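## Task

A free-standing wooden chest with seven shallow drawers sits on the table, drawer fronts facing the arm, and its topmost drawer contains three small round tea tins. Pull that drawer open and place one tin entirely on the table surface, upright or on its side. When finished, the remaining two tins must still be inside that drawer, all seven drawers must be closed, and the chest must not have shifted from its spot. Nothing may still be in motion, the hand must not be squeezing any tin, drawer or the chest from opposite sides (even slightly), and the robot must not be bearing over one fifth of any of their weights, friction from the side included. Release everything and back the hand away.

## Robot and tools

Robot: one arm ending in a five-finger right hand. All commanded motion refers to the hand point, a spot 0.05 m in front of the palm where index pad and thumb tip meet in a pinch. Its axes: +z runs along the straightened fingers, +y points out of the palm, +x runs across the palm toward the little finger. Fingers extend 0.06 to 0.07 m past the point along +z. A rigid bracket on the little-finger side of the wrist sticks out 0.03 m beyond the point along +y and 0.11 m across the palm; it can strike things. Rotating the hand also shifts the point slightly.

Scene frame (used in results): origin on the table top under the arm base, +z up, +y to the left when looking along +x. Results report end_effector_position in metres, end_effector_quat_wxyz, and linear/angular velocities (m/s, rad/s). The printed position gets less accurate at long reach.

A row is 14 numbers, each in [-1, 1], in this order: dx, dy, dz, rx, ry, rz, little, ring, middle, index, thumb_bend, thumb_turn, force_limit, speed. The first six are an offset, not a pose: a displacement of the hand point expressed in the hand point's own axes, measured from its pose at the start of the action (for the first action in a call, the last pose a result showed). 1.0 equals 0.6 m for dx/dy/dz and 180 degrees for rx/ry/rz; the three rotation numbers form a single rotation vector. Every row in an action counts from that same start pose, not from the row before. Finger targets: -1 straight/open, +1 curled into the palm; thumb_bend -1 straight, +1 fully bent; thumb_turn -1 beside the palm, +1 opposite the fingers. A pinch is roughly index +0.22, thumb_bend +0.75, thumb_turn +0.57. force_limit maps -1..+1 to about 0..10 N at the fingertip (0..15 N for the two thumb motors) and only stops closing motion. speed maps -1..+1 to near zero..full, full being 0.6 s for a complete finger travel. To wrap the whole hand around something 0.035 to 0.08 m wide, turn the thumb fully in front first, before reaching it.

execute_actions(actions): a list of actions; each action is a list of up to 15 rows, one per 1/30 s step, the last row held if fewer than 15. An empty list just returns state and images. Each step, the commanded pose is clipped to within 100 mm and 16 degrees of the measured pose, so big offsets need several actions. Motion trails commands by about 0.17 s.

move(target, speed, stop_force, blocking): target is one 14-number row, its first six an offset from the pose in the latest result that shows one, in hand-point axes. The hand point follows a straight line there; the path lasts 0.5 to 10 s and is cut off at 10 s. speed is in m/s, 0.002 to 0.5 (default 0.25); turning is capped at twice that in rad/s. The hand numbers are sent at the start. stop_force (N, 13 to 80, not allowed in the first 0.2 s) ends the path when the wrist sensor feels that much extra push against the direction of travel for 2 steps; the arm then backs up 2 steps and holds, possibly still pressing harder for about a second. Use it only with very low speed and no rotation; omit it when moving away from something you press. blocking=false returns after 0.5 s while the arm keeps going; it cannot be combined with stop_force, and other motion commands are refused until wait or stop shows the move has ended. The move line reports the ending (done, contact, off_target, moving, held, fault), limits (paced = clipped, held = steps blocked), and distance to target.

wait(seconds): 0 to 10, lets the scene run holding the last command. stop(): brakes a running move. zoom_image(camera, region): camera is cam_high (896x504) or cam_wrist (504x504); region [x0, y0, x1, y1] in pixels from the top-left, at most 504x504. show_instructions(): shows reference pages. finished_scene(scene): ends scene 1 or 2; irreversible.

Result lines: Hand target is the pose the controller now steers toward. A pose unreachable line means the clearance check altered or blocked the command. hand_measured, hand_stopped_by (moving, target, force, stalled, fault) and hand_load_n list six values in motor order; load is positive when pushed open, and a lost grip shows as loads near 0. Wrist force and Wrist torque are in the hand's x y z axes, noisy (offset up to about 5.5 N), saturating near 100 N; no reading at start is normal.

Cautions: the arm is stiff; commanding even slightly past a firm contact can trigger a fault stop (10 s halt). Any external force of 150 N, or joint torque above its limit (elbow 136 N m, wrists 49.1 N m, shoulders 300 N m), causes a stop. Close gently (speed -0.9 or lower) to avoid overshooting force. Don't knock or drop anything off the table, avoid slams and hard shoves, and watch for MOTOR HOT warnings. Objects may occasionally be nudged by outside pushes.

Each tool is called by a JSON object that holds its "op" and its "data", one argument or row to a line.

Reference images:

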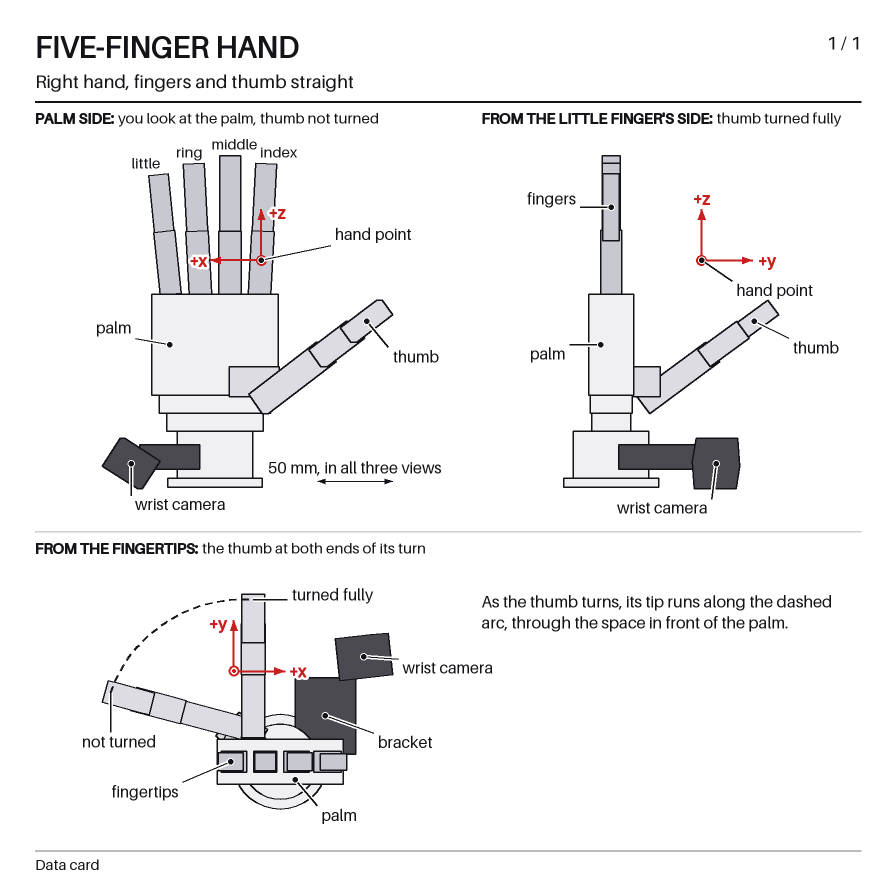

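## Session

{"op": "execute_actions", "data": {
  "actions": []
}}

Scene clock: 0.00 s.
end_effector_position=(+0.7970, +0.3912, +0.1816) hand_measured=(-1.000, -1.000, -1.000, -1.000, -1.000, -1.000) hand_load_n=(+0.0, +0.0, +0.0, +0.0, +0.0, +0.0) hand_stopped_by=(target, target, target, target, target, target) hand_force_limit=0.00 hand_speed=-0.80 end_effector_quat_wxyz=(+0.057, +0.852, +0.432, +0.289) end_effector_velocity=(+0.000, -0.000, +0.001) end_effector_angular_velocity=(+0.000, +0.000, -0.001)
Joint positions: [ 0.343 -1.007  1.518  0.463  1.608  0.968]
Joint velocities: [-0.001 -0.001 -0.001  0.002 -0.     0.   ]
Wrist force (N, on the end effector, along its own x y z axes, offset not removed): no reading
Wrist torque (N m, same axes, about the end effector's origin, offset not removed): no reading
Hand target: +0.797, +0.391, +0.182; +0.057, +0.852, +0.432, +0.289

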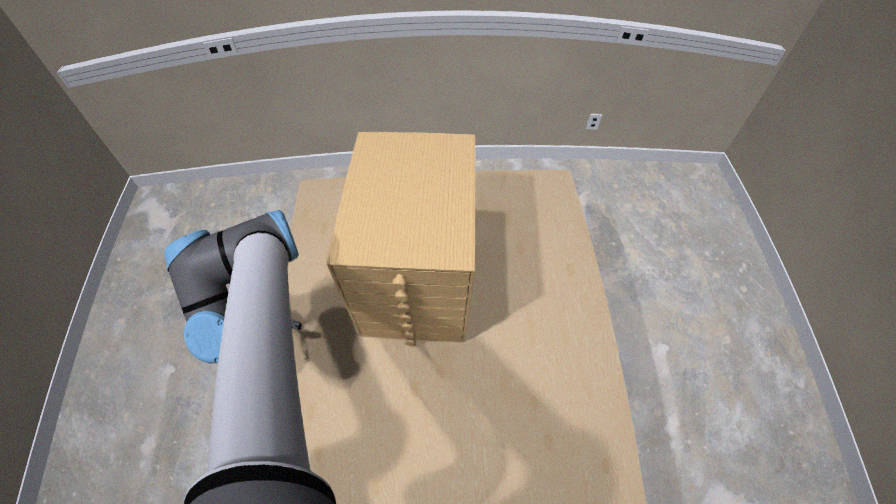

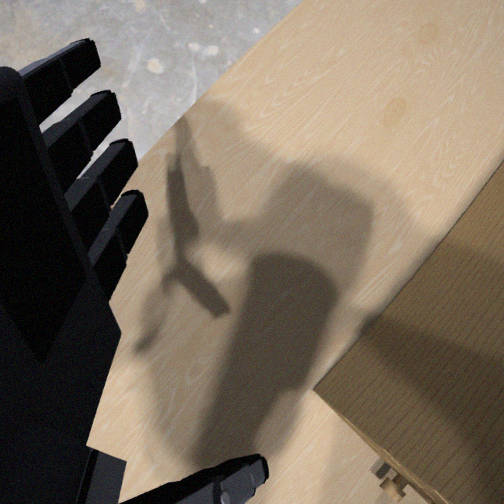

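{"op": "zoom_image", "data": {
  "camera": "cam_high",
  "region": [310, 240, 500, 360]
}}

{"op": "zoom_image", "data": {
  "camera": "cam_wrist",
  "region": [300, 360, 504, 504]
}}

Region (310, 240, 500, 360) of cam_high's 896x504 image, scaled by 2.653, with more detail than that image has; it fills the top 318 rows of this view, and the rest is white.

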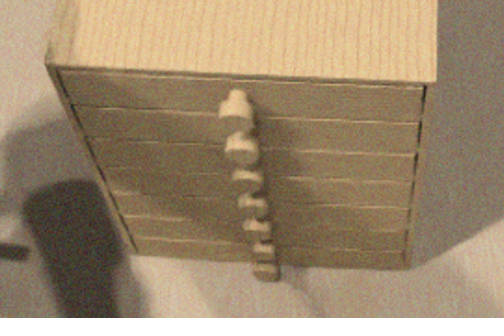

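Region (300, 360, 504, 504) of cam_wrist's 504x504 image, scaled by 2.471, with more detail than that image has; it fills the top 356 rows of this view, and the rest is white.

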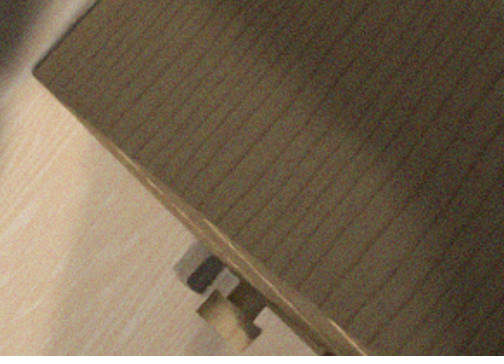

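{"op": "move", "data": {
  "target": [-0.329,0.211,-0.386,0.1548,-0.1147,-0.166,-1,-1,-1,-1,-1,-1,0,0.5],
  "speed": 0.2
}}

Scene clock: 16.33 s.
end_effector_position=(+0.6700, +0.1258, +0.3294) hand_measured=(-1.000, -1.000, -1.000, -1.000, -1.000, -1.000) hand_load_n=(+0.0, +0.0, +0.0, +0.0, +0.0, +0.0) hand_stopped_by=(target, target, target, target, target, target) hand_force_limit=0.00 hand_speed=0.50 end_effector_quat_wxyz=(-0.000, +0.740, +0.673, -0.000) end_effector_velocity=(-0.001, -0.002, +0.000) end_effector_angular_velocity=(-0.002, +0.005, +0.004)
Joint positions: [-0.026 -1.242  1.616  1.199  1.567  0.072]
Joint velocities: [-0.002  0.     0.     0.004  0.002 -0.006]
Wrist force (N, on the end effector, along its own x y z axes, offset not removed): [-1.5 -4.2 0.3]
Wrist torque (N m, same axes, about the end effector's origin, offset not removed): [-0.58 0.30 -0.06]
Hand target: +0.670, +0.126, +0.329; -0.000, +0.740, +0.673, -0.000
Off the commanded pose: 0.000 m, 0 deg.
move: done
camera_calibration (this result's frames):
cam_wrist: T_world_to_cam=[[0.972239, -0.233548, 0.0144035, -0.623985], [-0.205257, -0.821673, 0.531717, 0.064276], [-0.112347, -0.519912, -0.846799, 0.545365], [0, 0, 0, 1]] pos_world=[0.681125, 0.190626, 0.436626]

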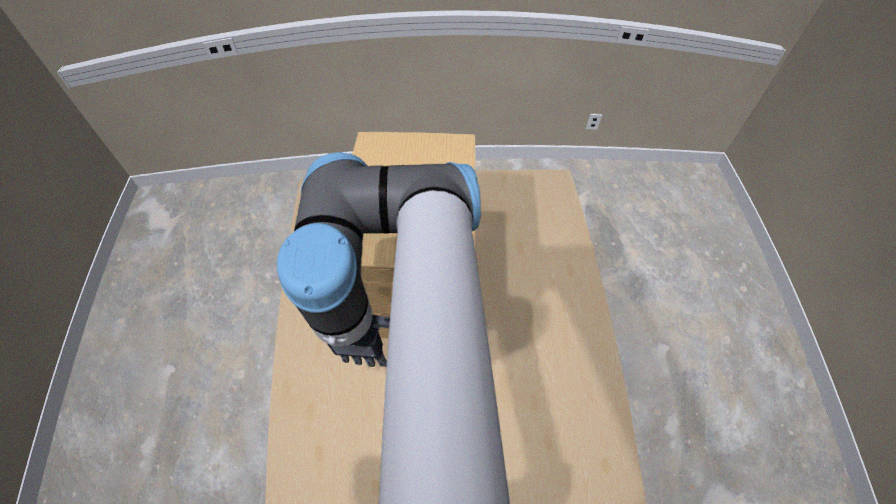

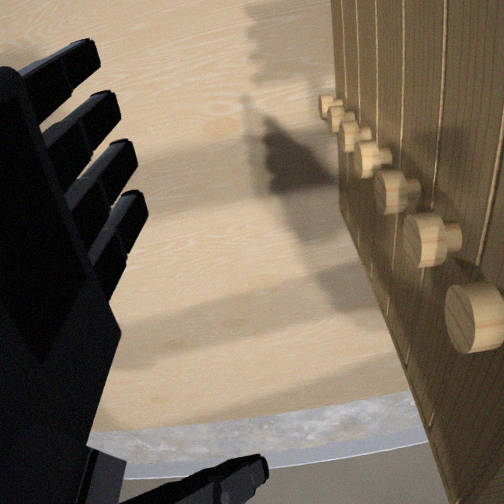

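{"op": "move", "data": {
  "target": [-0.0417,0.025,-0.025,0,0,0,-1,-1,-1,-0.15,0.35,0.57,0,0.5],
  "speed": 0.1
}}

Scene clock: 23.67 s.
end_effector_position=(+0.6826, +0.0995, +0.3444) hand_measured=(-1.000, -1.000, -1.000, -0.150, +0.350, +0.570) hand_load_n=(+0.0, +0.0, +0.0, +0.0, +0.0, +0.0) hand_stopped_by=(target, target, target, target, target, target) hand_force_limit=0.00 hand_speed=0.50 end_effector_quat_wxyz=(-0.000, +0.740, +0.673, -0.000) end_effector_velocity=(+0.000, -0.001, -0.000) end_effector_angular_velocity=(-0.000, +0.001, +0.000)
Joint positions: [-0.068 -1.241  1.586  1.227  1.567  0.03 ]
Joint velocities: [-0.001  0.001 -0.     0.     0.    -0.001]
Wrist force (N, on the end effector, along its own x y z axes, offset not removed): [-4.6 -5.5 1.1]
Wrist torque (N m, same axes, about the end effector's origin, offset not removed): [-0.74 0.82 -0.30]
Hand target: +0.683, +0.100, +0.344; -0.000, +0.740, +0.673, -0.000
Off the commanded pose: 0.000 m, 0 deg.
move: done
camera_calibration (this result's frames):
cam_wrist: T_world_to_cam=[[0.972239, -0.233549, 0.0143463, -0.642525], [-0.205241, -0.821739, 0.531621, 0.0373254], [-0.112371, -0.519807, -0.846861, 0.545825], [0, 0, 0, 1]] pos_world=[0.693683, 0.164334, 0.451613]

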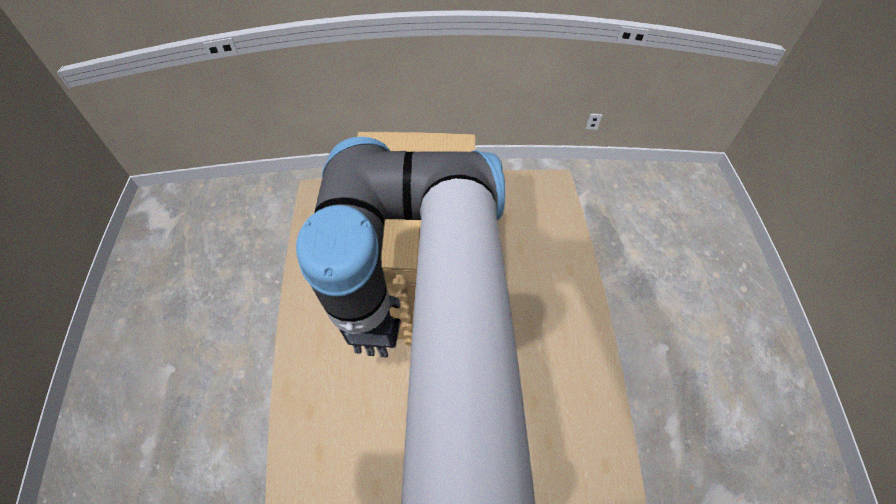

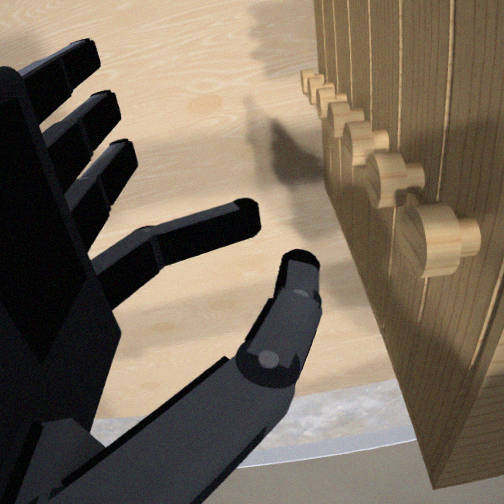

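{"op": "move", "data": {
  "target": [-0.011,0.045,-0.018,0,0,0,-1,-1,-1,-0.25,0.55,0.57,0,0.5],
  "speed": 0.08
}}

Scene clock: 29.87 s.
end_effector_position=(+0.7086, +0.0905, +0.3551) hand_measured=(-1.000, -1.000, -1.000, -0.250, +0.550, +0.570) hand_load_n=(+0.0, +0.0, +0.0, +0.0, +0.0, +0.0) hand_stopped_by=(target, target, target, target, target, target) hand_force_limit=0.00 hand_speed=0.50 end_effector_quat_wxyz=(-0.000, +0.740, +0.673, -0.000) end_effector_velocity=(+0.002, -0.000, +0.001) end_effector_angular_velocity=(-0.001, -0.000, +0.002)
Joint positions: [-0.08  -1.208  1.522  1.259  1.567  0.018]
Joint velocities: [-0.     0.003 -0.006  0.002  0.001 -0.002]
Wrist force (N, on the end effector, along its own x y z axes, offset not removed): [-4.0 -3.7 1.9]
Wrist torque (N m, same axes, about the end effector's origin, offset not removed): [-0.62 0.70 -0.37]
Hand target: +0.709, +0.090, +0.355; -0.000, +0.740, +0.673, -0.000
Off the commanded pose: 0.000 m, 0 deg.
move: done
camera_calibration (this result's frames):
cam_wrist: T_world_to_cam=[[0.972239, -0.233549, 0.0143508, -0.670101], [-0.205248, -0.82176, 0.531585, 0.0295578], [-0.112358, -0.519773, -0.846883, 0.55313], [0, 0, 0, 1]] pos_world=[0.719714, 0.15529, 0.46234]

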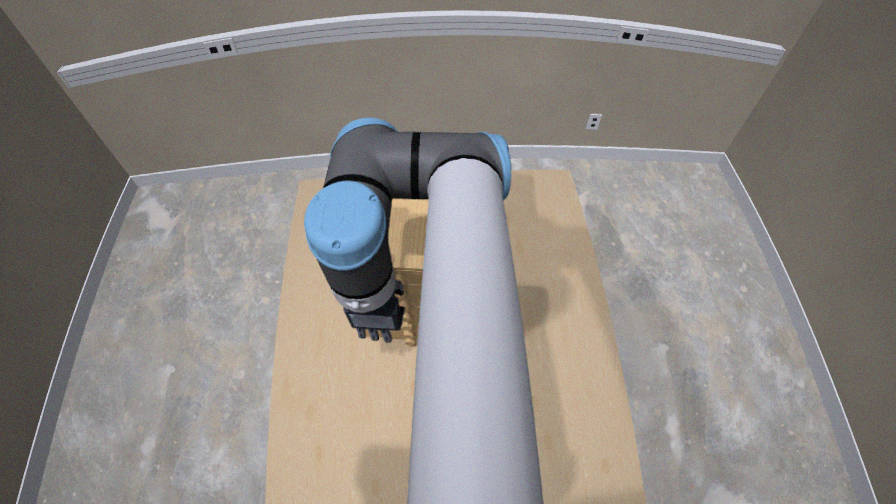

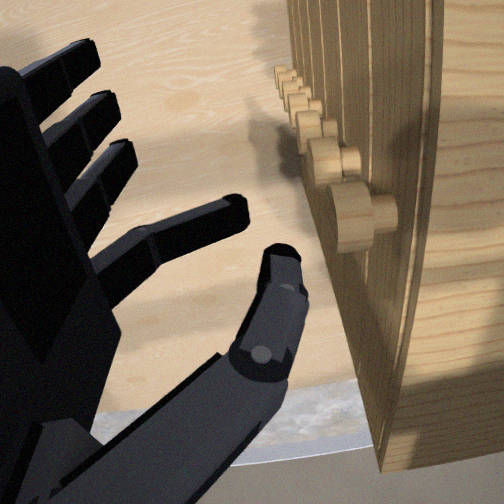

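{"op": "move", "data": {
  "target": [0,0.053,-0.003,0,0,0,-1,-1,-1,-0.32,0.45,0.57,0,0.5],
  "speed": 0.03
}}

Scene clock: 34.73 s.
end_effector_position=(+0.7400, +0.0875, +0.3569) hand_measured=(-1.000, -1.000, -1.000, -0.320, +0.450, +0.570) hand_load_n=(+0.0, +0.0, +0.0, +0.0, +0.0, +0.0) hand_stopped_by=(target, target, target, target, target, target) hand_force_limit=0.00 hand_speed=0.50 end_effector_quat_wxyz=(-0.000, +0.740, +0.673, -0.000) end_effector_velocity=(+0.002, +0.000, +0.001) end_effector_angular_velocity=(-0.001, -0.001, +0.002)
Joint positions: [-0.081 -1.16   1.45   1.283  1.567  0.018]
Joint velocities: [ 0.     0.003 -0.005  0.002  0.001 -0.001]
Wrist force (N, on the end effector, along its own x y z axes, offset not removed): [0.0 -2.0 0.1]
Wrist torque (N m, same axes, about the end effector's origin, offset not removed): [-0.22 -0.02 0.01]
Hand target: +0.740, +0.087, +0.357; -0.000, +0.740, +0.673, -0.000
Off the commanded pose: 0.000 m, 0 deg.
move: done
camera_calibration (this result's frames):
cam_wrist: T_world_to_cam=[[0.97224, -0.233546, 0.0143605, -0.701386], [-0.205251, -0.821762, 0.531582, 0.0325996], [-0.112348, -0.519773, -0.846885, 0.556646], [0, 0, 0, 1]] pos_world=[0.751144, 0.152313, 0.464158]

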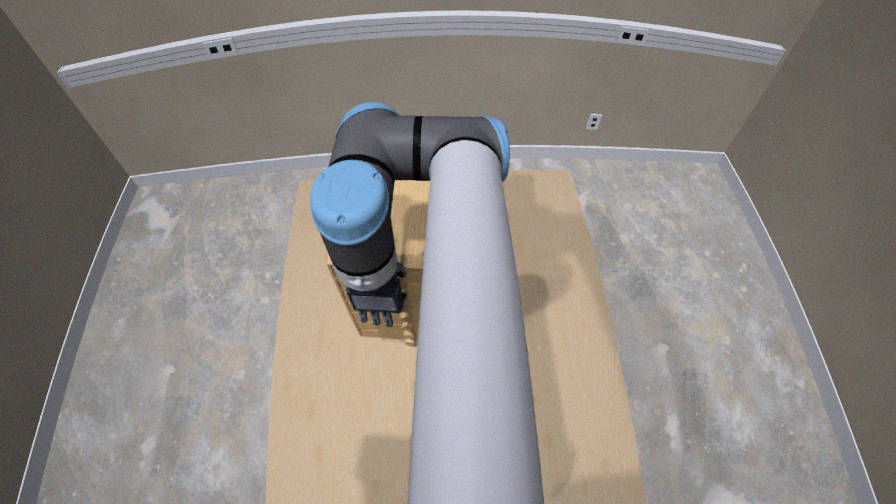

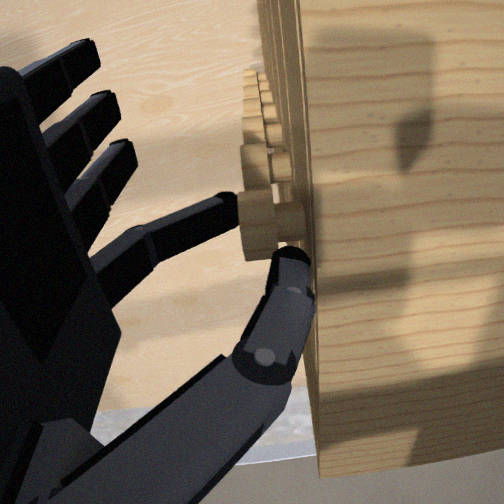

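{"op": "execute_actions", "data": {
  "actions": [
    [[0,0,0,0,0,0,-1,-1,-1,0.3,0.9,0.57,0.6,-0.6]],
    [[0,0,0,0,0,0,-1,-1,-1,0.3,0.9,0.57,0.6,-0.6]]
  ]
}}

Scene clock: 36.67 s.
end_effector_position=(+0.7400, +0.0875, +0.3568) hand_measured=(-1.000, -1.000, -1.000, -0.130, +0.822, +0.570) hand_load_n=(+0.0, +0.0, +0.0, +11.0, +4.0, +0.5) hand_stopped_by=(target, target, target, force, moving, target) hand_force_limit=0.60 hand_speed=-0.60 end_effector_quat_wxyz=(-0.000, +0.740, +0.673, -0.000) end_effector_velocity=(-0.000, -0.000, +0.001) end_effector_angular_velocity=(-0.001, -0.001, +0.000)
Joint positions: [-0.081 -1.16   1.45   1.283  1.567  0.018]
Joint velocities: [ 0.    -0.002  0.    -0.     0.001  0.   ]
Wrist force (N, on the end effector, along its own x y z axes, offset not removed): [-4.0 -7.8 9.2]
Wrist torque (N m, same axes, about the end effector's origin, offset not removed): [-0.60 0.30 -0.31]
Hand target: +0.740, +0.088, +0.357; -0.000, +0.740, +0.673, -0.000
Off the commanded pose: 0.000 m, 0 deg.
camera_calibration (this result's frames):
cam_wrist: T_world_to_cam=[[0.972243, -0.233551, 0.014039, -0.701208], [-0.205082, -0.821774, 0.531628, 0.0324812], [-0.112625, -0.519751, -0.846861, 0.556782], [0, 0, 0, 1]] pos_world=[0.751113, 0.152313, 0.464093]

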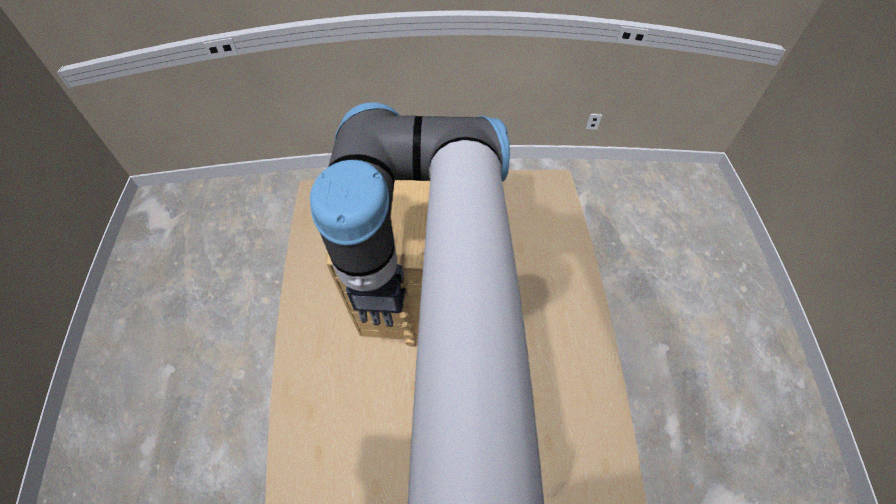

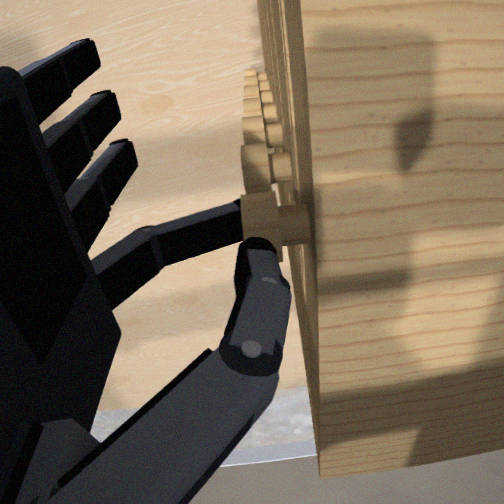

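{"op": "execute_actions", "data": {
  "actions": [
    [[0,0,0.002,0,0,0,-1,-1,-1,0.3,1.0,0.57,0.6,-0.6]]
  ]
}}

{"op": "move", "data": {
  "target": [0,-0.05,0,0,0,0,-1,-1,-1,0.3,1.0,0.57,0.6,-0.6],
  "speed": 0.03
}}

Scene clock: 38.13 s.
end_effector_position=(+0.7400, +0.0875, +0.3557) hand_measured=(-1.000, -1.000, -1.000, -0.130, +0.992, +0.570) hand_load_n=(+0.0, +0.0, +0.0, +11.5, +4.5, +0.5) hand_stopped_by=(target, target, target, force, target, target) hand_force_limit=0.60 hand_speed=-0.60 end_effector_quat_wxyz=(-0.000, +0.740, +0.673, -0.000) end_effector_velocity=(-0.000, +0.001, +0.000) end_effector_angular_velocity=(+0.001, -0.000, -0.001)
Joint positions: [-0.081 -1.159  1.451  1.281  1.567  0.018]
Joint velocities: [ 0.001 -0.    -0.     0.    -0.001  0.002]
Wrist force (N, on the end effector, along its own x y z axes, offset not removed): [-4.1 -8.4 5.4]
Wrist torque (N m, same axes, about the end effector's origin, offset not removed): [-0.59 0.29 -0.26]
Hand target: +0.740, +0.088, +0.356; -0.000, +0.740, +0.673, -0.000
Off the commanded pose: 0.000 m, 0 deg.
camera_calibration (this result's frames):
cam_wrist: T_world_to_cam=[[0.972243, -0.233551, 0.0140345, -0.701177], [-0.20508, -0.821774, 0.531629, 0.0330865], [-0.112629, -0.519751, -0.846861, 0.555805], [0, 0, 0, 1]] pos_world=[0.7511, 0.152309, 0.462941]

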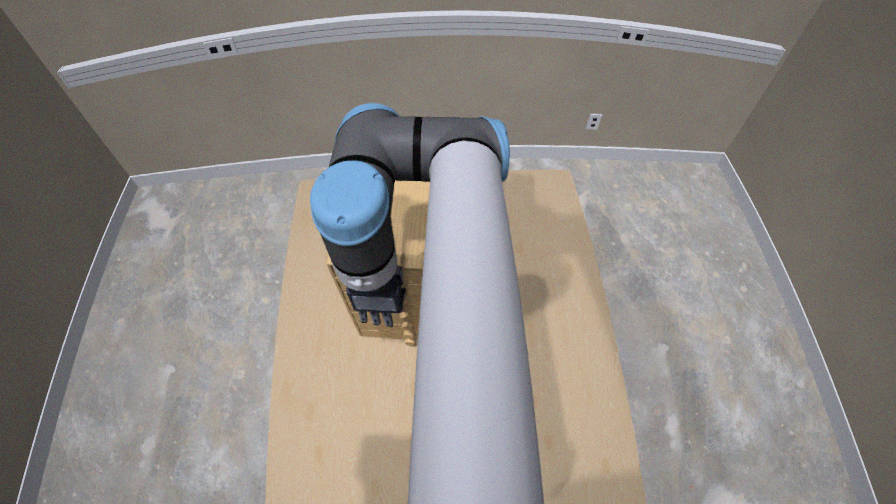

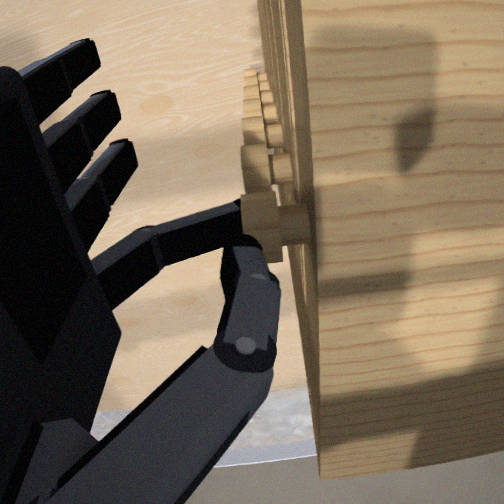

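Scene clock: 39.47 s.
end_effector_position=(+0.7104, +0.0903, +0.3557) hand_measured=(-1.000, -1.000, -1.000, -0.130, +0.992, +0.570) hand_load_n=(+0.0, +0.0, +0.0, +8.5, +3.5, +0.0) hand_stopped_by=(target, target, target, force, target, target) hand_force_limit=0.60 hand_speed=-0.60 end_effector_quat_wxyz=(-0.000, +0.740, +0.673, -0.000) end_effector_velocity=(-0.003, +0.000, +0.001) end_effector_angular_velocity=(+0.000, -0.000, -0.001)
Joint positions: [-0.08  -1.206  1.517  1.262  1.567  0.018]
Joint velocities: [-0.    -0.005  0.005 -0.001 -0.     0.001]
Wrist force (N, on the end effector, along its own x y z axes, offset not removed): [-1.3 -3.0 0.9]
Wrist torque (N m, same axes, about the end effector's origin, offset not removed): [-0.35 0.27 -0.11]
Hand target: +0.710, +0.090, +0.356; -0.000, +0.740, +0.673, -0.000
Off the commanded pose: 0.000 m, 0 deg.
move: done
camera_calibration (this result's frames):
cam_wrist: T_world_to_cam=[[0.972243, -0.233554, 0.0140252, -0.671772], [-0.205077, -0.821773, 0.531632, 0.0293319], [-0.112639, -0.519751, -0.846859, 0.553918], [0, 0, 0, 1]] pos_world=[0.721534, 0.155109, 0.462918]

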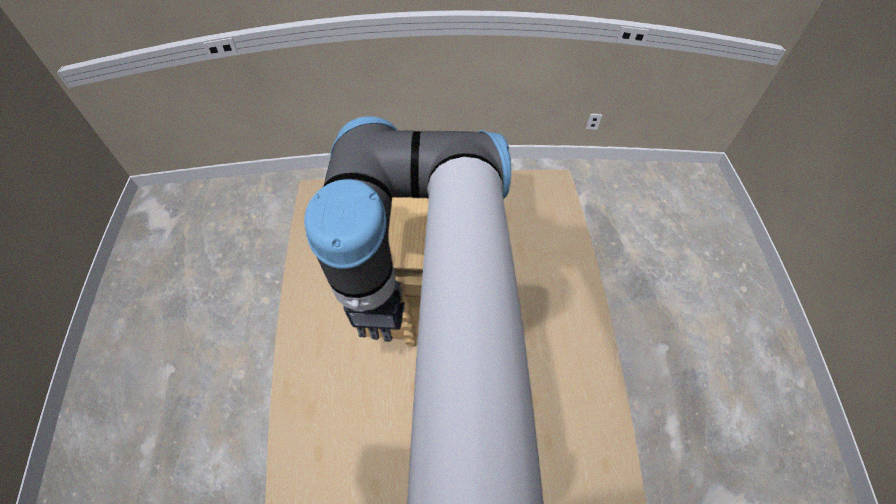

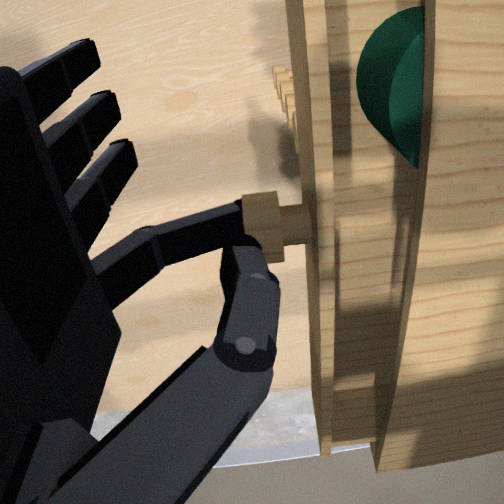

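{"op": "move", "data": {
  "target": [0,-0.15,0,0,0,0,-1,-1,-1,0.3,1.0,0.57,0.6,-0.6],
  "speed": 0.05
}}

Scene clock: 42.53 s.
end_effector_position=(+0.6211, +0.0988, +0.3556) hand_measured=(-1.000, -1.000, -1.000, -0.130, +0.992, +0.570) hand_load_n=(+0.0, +0.0, +0.0, +8.5, +3.5, +0.0) hand_stopped_by=(target, target, target, force, target, target) hand_force_limit=0.60 hand_speed=-0.60 end_effector_quat_wxyz=(-0.000, +0.740, +0.673, -0.000) end_effector_velocity=(-0.003, +0.001, +0.000) end_effector_angular_velocity=(-0.000, +0.000, +0.000)
Joint positions: [-0.077 -1.343  1.7    1.216  1.567  0.021]
Joint velocities: [ 0.001 -0.004  0.005 -0.     0.     0.001]
Wrist force (N, on the end effector, along its own x y z axes, offset not removed): [-3.7 -4.7 3.0]
Wrist torque (N m, same axes, about the end effector's origin, offset not removed): [-0.66 0.60 -0.27]
Hand target: +0.621, +0.099, +0.356; -0.000, +0.740, +0.673, -0.000
Off the commanded pose: 0.000 m, 0 deg.
move: done
camera_calibration (this result's frames):
cam_wrist: T_world_to_cam=[[0.972242, -0.233557, 0.0140228, -0.582933], [-0.205075, -0.821755, 0.53166, 0.0179783], [-0.11265, -0.519778, -0.846842, 0.548184], [0, 0, 0, 1]] pos_world=[0.632191, 0.16356, 0.462841]

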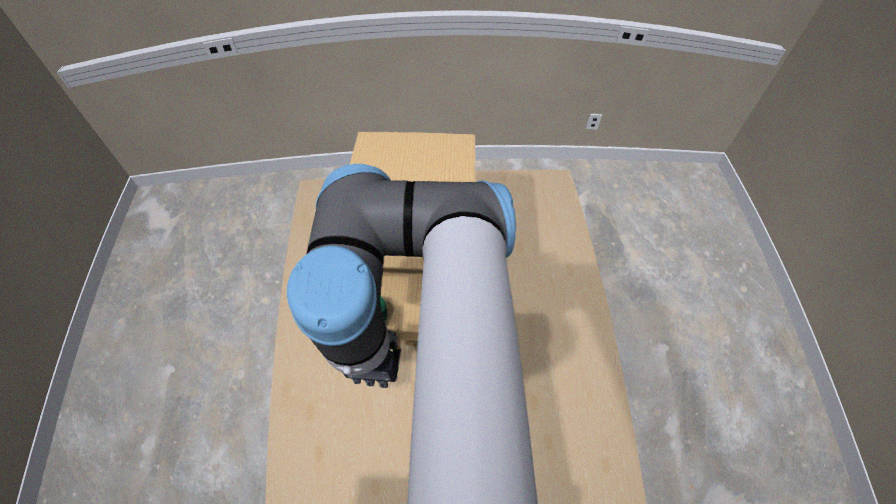

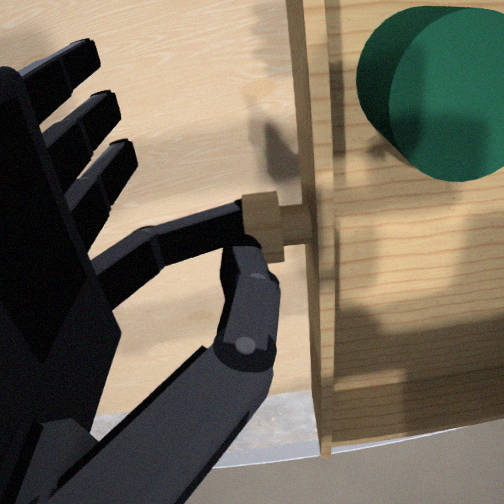

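{"op": "move", "data": {
  "target": [0,-0.08,0,0,0,0,-1,-1,-1,0.3,1.0,0.57,0.6,-0.6],
  "speed": 0.05
}}

{"op": "execute_actions", "data": {
  "actions": [
    [[0,0,0,0,0,0,-1,-1,-1,-0.45,0.6,0.57,0.6,0.3]],
    [[0,-0.04,0,0,0,0,-1,-1,-1,-0.45,0.6,0.57,0.6,0.3]]
  ]
}}

Scene clock: 53.13 s.
end_effector_position=(+0.5735, +0.1033, +0.3555) hand_measured=(-1.000, -1.000, -1.000, -0.130, +0.992, +0.570) hand_load_n=(+0.0, +0.0, +0.0, +8.5, +3.5, +0.0) hand_stopped_by=(target, target, target, force, target, target) hand_force_limit=0.60 hand_speed=-0.60 end_effector_quat_wxyz=(-0.000, +0.740, +0.673, -0.000) end_effector_velocity=(-0.002, -0.001, -0.000) end_effector_angular_velocity=(+0.000, +0.001, -0.002)
Joint positions: [-0.075 -1.417  1.79   1.2    1.567  0.023]
Joint velocities: [-0.002 -0.003  0.004 -0.    -0.     0.   ]
Wrist force (N, on the end effector, along its own x y z axes, offset not removed): [1.3 -1.2 3.8]
Wrist torque (N m, same axes, about the end effector's origin, offset not removed): [-0.24 -0.12 0.19]
Hand target: +0.573, +0.103, +0.356; -0.000, +0.740, +0.673, -0.000
Off the commanded pose: 0.000 m, 0 deg.
move: done
camera_calibration (this result's frames):
cam_wrist: T_world_to_cam=[[0.972241, -0.233561, 0.0140138, -0.535684], [-0.205075, -0.821765, 0.531645, 0.011966], [-0.112655, -0.519761, -0.846851, 0.545141], [0, 0, 0, 1]] pos_world=[0.584681, 0.168062, 0.462799]

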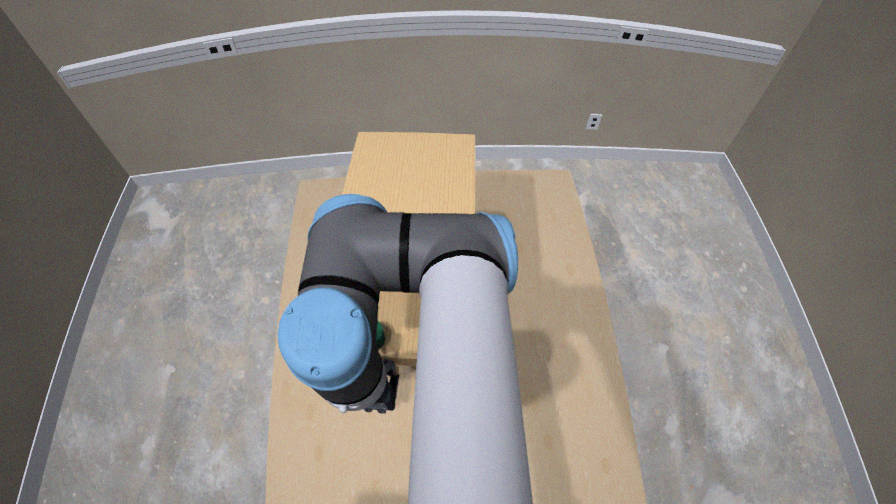

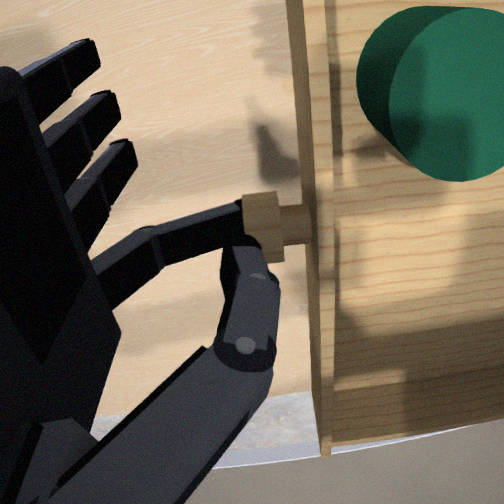

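Scene clock: 54.13 s.
end_effector_position=(+0.5501, +0.1055, +0.3555) hand_measured=(-1.000, -1.000, -1.000, -0.450, +0.600, +0.570) hand_load_n=(+0.0, +0.0, +0.0, +0.0, +0.0, +0.0) hand_stopped_by=(target, target, target, target, target, target) hand_force_limit=0.60 hand_speed=0.30 end_effector_quat_wxyz=(-0.000, +0.740, +0.673, -0.000) end_effector_velocity=(-0.004, +0.000, +0.000) end_effector_angular_velocity=(-0.000, -0.000, -0.001)
Joint positions: [-0.074 -1.453  1.832  1.195  1.567  0.024]
Joint velocities: [ 0.    -0.007  0.007 -0.001  0.     0.001]
Wrist force (N, on the end effector, along its own x y z axes, offset not removed): [-4.4 -6.3 0.0]
Wrist torque (N m, same axes, about the end effector's origin, offset not removed): [-0.89 0.54 -0.35]
Hand target: +0.550, +0.106, +0.356; -0.000, +0.740, +0.673, -0.000
Off the commanded pose: 0.001 m, 0 deg.
camera_calibration (this result's frames):
cam_wrist: T_world_to_cam=[[0.972239, -0.233568, 0.0140539, -0.512424], [-0.205099, -0.821748, 0.531663, 0.00900315], [-0.11263, -0.519786, -0.84684, 0.543631], [0, 0, 0, 1]] pos_world=[0.561275, 0.170284, 0.462783]

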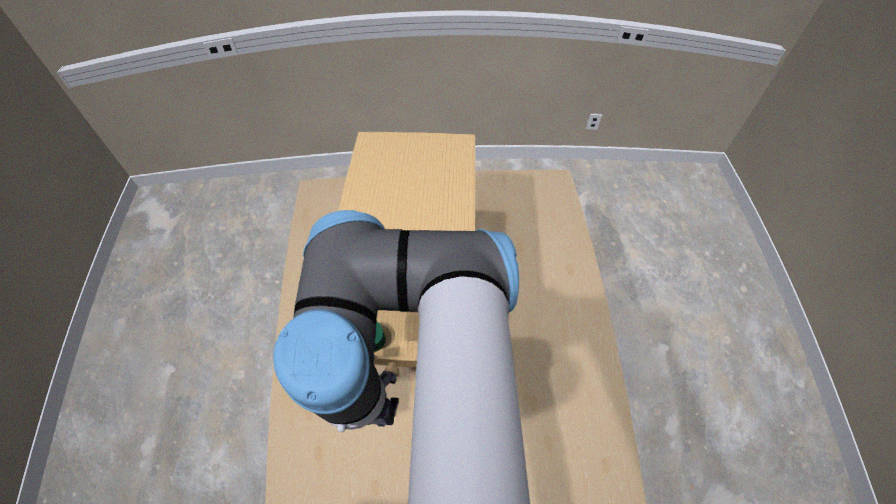

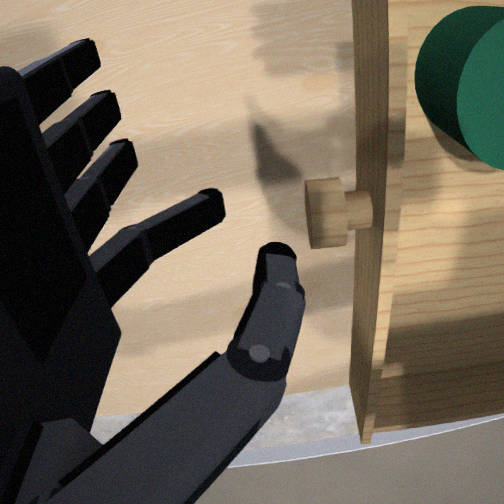

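{"op": "move", "data": {
  "target": [0.03,0.03,-0.16,0.2169,0.2169,0.4651,-1,-1,-0.65,-0.65,0.0,1.0,0.6,-0.3],
  "speed": 0.4
}}

Scene clock: 61.27 s.
end_effector_position=(+0.5697, +0.1218, +0.4517) hand_measured=(-1.000, -1.000, -0.650, -0.650, +0.000, +1.000) hand_load_n=(+0.0, +0.0, +0.0, +0.0, +0.0, +0.0) hand_stopped_by=(target, target, target, target, target, target) hand_force_limit=0.60 hand_speed=-0.30 end_effector_quat_wxyz=(-0.422, +0.905, -0.042, +0.019) end_effector_velocity=(+0.000, -0.001, +0.000) end_effector_angular_velocity=(+0.004, +0.005, -0.016)
Joint positions: [-0.387 -1.345  1.69   1.561  0.744  1.133]
Joint velocities: [-0.004 -0.002  0.002 -0.005 -0.005  0.016]
Wrist force (N, on the end effector, along its own x y z axes, offset not removed): [-3.5 -4.2 -2.3]
Wrist torque (N m, same axes, about the end effector's origin, offset not removed): [-0.48 0.57 -0.27]
Hand target: +0.570, +0.122, +0.452; -0.423, +0.905, -0.043, +0.019
Off the commanded pose: 0.000 m, 0 deg.
move: done
camera_calibration (this result's frames):
cam_wrist: T_world_to_cam=[[-0.200172, -0.631407, -0.74917, 0.532129], [-0.863856, -0.247027, 0.439012, 0.322472], [-0.462261, 0.735053, -0.495997, 0.523607], [0, 0, 0, 1]] pos_world=[0.62713, 0.0307706, 0.516794]

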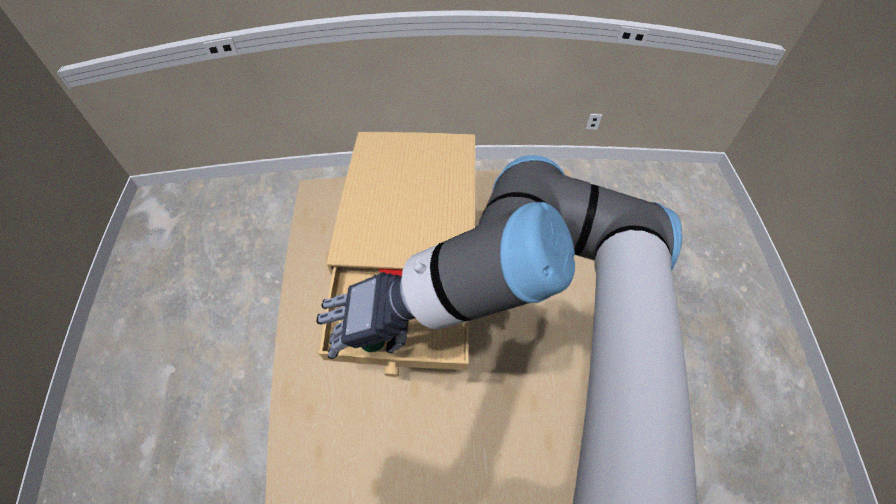

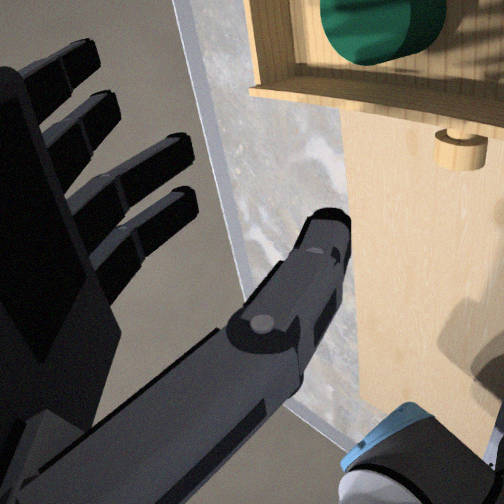

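{"op": "move", "data": {
  "target": [0.105,0.0563,0.0625,0,0,0,-1,-1,-0.65,-0.65,0.0,1.0,0.6,-0.3],
  "speed": 0.15
}}

Scene clock: 64.70 s.
end_effector_position=(+0.6329, +0.1230, +0.4019) hand_measured=(-1.000, -1.000, -0.650, -0.650, +0.000, +1.000) hand_load_n=(+0.0, +0.0, +0.0, +0.0, +0.0, +0.0) hand_stopped_by=(target, target, target, target, target, target) hand_force_limit=0.60 hand_speed=-0.30 end_effector_quat_wxyz=(-0.422, +0.905, -0.042, +0.019) end_effector_velocity=(+0.002, -0.000, -0.001) end_effector_angular_velocity=(-0.001, -0.000, -0.000)
Joint positions: [-0.347 -1.216  1.603  1.476  0.731  1.19 ]
Joint velocities: [ 0.001  0.003 -0.003 -0.002  0.     0.002]
Wrist force (N, on the end effector, along its own x y z axes, offset not removed): [-4.1 -5.4 1.7]
Wrist torque (N m, same axes, about the end effector's origin, offset not removed): [-0.89 0.45 -0.30]
Hand target: +0.633, +0.123, +0.402; -0.422, +0.905, -0.042, +0.019
Off the commanded pose: 0.000 m, 0 deg.
move: done
camera_calibration (this result's frames):
cam_wrist: T_world_to_cam=[[-0.200189, -0.631491, -0.749095, 0.508252], [-0.863863, -0.24695, 0.43904, 0.399193], [-0.462238, 0.735007, -0.496085, 0.527318], [0, 0, 0, 1]] pos_world=[0.690341, 0.0319541, 0.467062]

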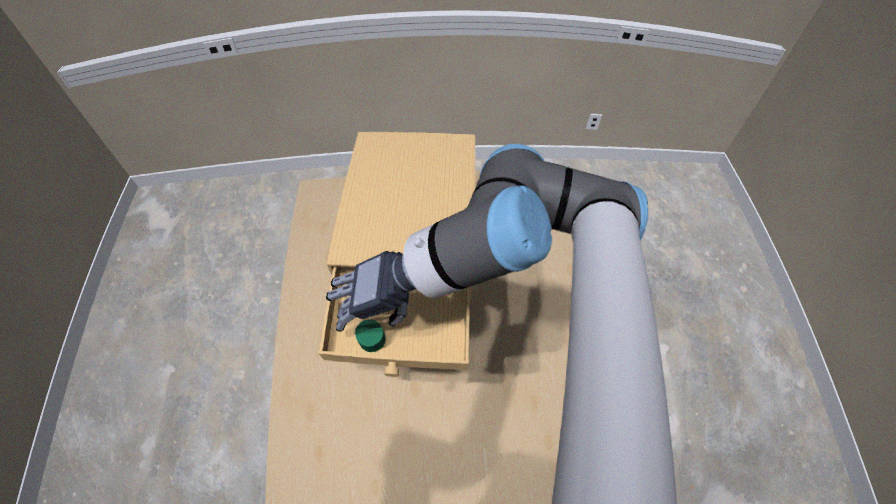

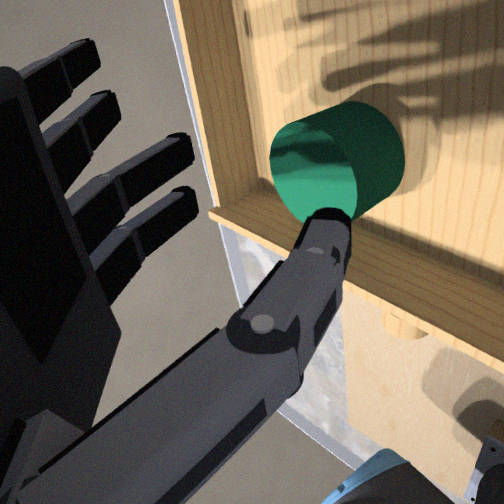

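{"op": "move", "data": {
  "target": [-0.007,0.0728,0.061,0,0,0,-0.65,-0.65,-0.65,-0.65,0.0,1.0,0.6,0.5],
  "speed": 0.05
}}

Scene clock: 69.67 s.
end_effector_position=(+0.6288, +0.1234, +0.3452) hand_measured=(-0.650, -0.650, -0.650, -0.650, +0.000, +1.000) hand_load_n=(+0.0, +0.0, +0.0, +0.0, +0.0, +0.0) hand_stopped_by=(target, target, target, target, target, target) hand_force_limit=0.60 hand_speed=0.50 end_effector_quat_wxyz=(-0.422, +0.905, -0.042, +0.019) end_effector_velocity=(-0.000, -0.001, -0.002) end_effector_angular_velocity=(-0.001, -0.002, -0.001)
Joint positions: [-0.348 -1.184  1.666  1.382  0.732  1.188]
Joint velocities: [-0.001 -0.     0.003 -0.005  0.001  0.   ]
Wrist force (N, on the end effector, along its own x y z axes, offset not removed): [-2.6 -3.3 0.0]
Wrist torque (N m, same axes, about the end effector's origin, offset not removed): [-0.48 0.52 -0.22]
Hand target: +0.629, +0.123, +0.345; -0.422, +0.905, -0.042, +0.019
Off the commanded pose: 0.000 m, 0 deg.
move: done
camera_calibration (this result's frames):
cam_wrist: T_world_to_cam=[[-0.200179, -0.631493, -0.749096, 0.465225], [-0.863857, -0.246968, 0.439041, 0.420596], [-0.462254, 0.734999, -0.496082, 0.497002], [0, 0, 0, 1]] pos_world=[0.686204, 0.0323635, 0.410393]

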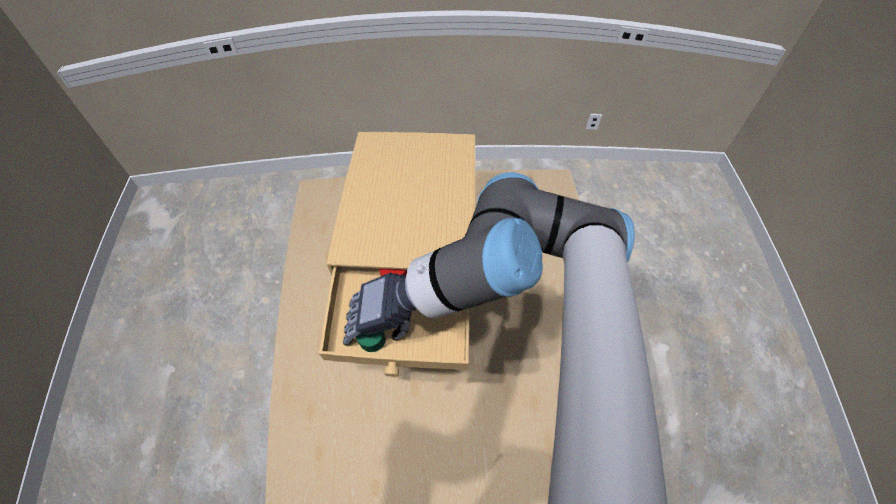

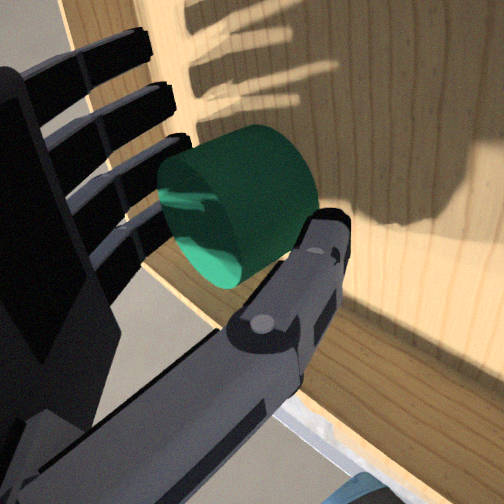

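{"op": "execute_actions", "data": {
  "actions": [
    [[0,0,0,0,0,0,-0.65,-0.65,0.2,0.2,0.9,1.0,0.3,-0.7]],
    [[0,0,0,0,0,0,-0.65,-0.65,0.2,0.2,0.9,1.0,0.3,-0.7]]
  ]
}}

Scene clock: 71.90 s.
end_effector_position=(+0.6288, +0.1234, +0.3452) hand_measured=(-0.650, -0.650, -0.404, -0.322, +0.214, +1.000) hand_load_n=(+0.0, +0.0, +7.5, +10.5, +9.0, -0.5) hand_stopped_by=(target, target, force, force, force, target) hand_force_limit=0.30 hand_speed=-0.70 end_effector_quat_wxyz=(-0.422, +0.905, -0.042, +0.019) end_effector_velocity=(-0.000, -0.000, +0.000) end_effector_angular_velocity=(-0.000, +0.001, -0.001)
Joint positions: [-0.348 -1.184  1.666  1.382  0.732  1.188]
Joint velocities: [-0.001 -0.     0.     0.     0.     0.001]
Wrist force (N, on the end effector, along its own x y z axes, offset not removed): [-9.4 -15.2 -4.0]
Wrist torque (N m, same axes, about the end effector's origin, offset not removed): [0.07 0.94 -0.73]
Hand target: +0.629, +0.123, +0.345; -0.422, +0.905, -0.042, +0.019
Off the commanded pose: 0.000 m, 0 deg.
camera_calibration (this result's frames):
cam_wrist: T_world_to_cam=[[-0.200253, -0.631466, -0.749099, 0.465268], [-0.863818, -0.246976, 0.439113, 0.420537], [-0.462295, 0.735019, -0.496014, 0.496997], [0, 0, 0, 1]] pos_world=[0.686198, 0.032361, 0.410386]

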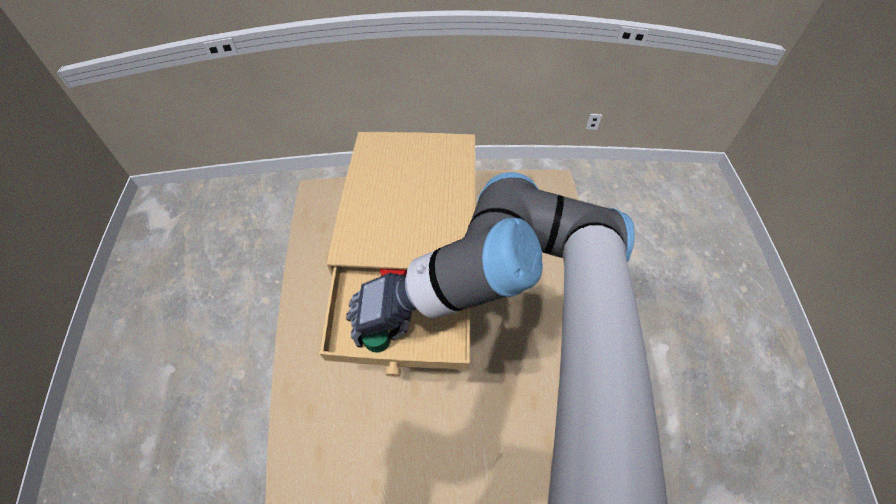

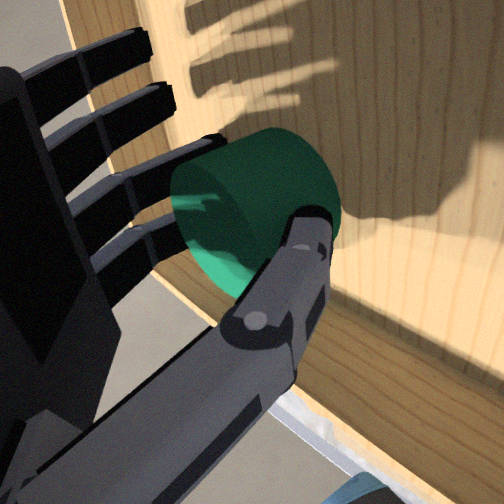

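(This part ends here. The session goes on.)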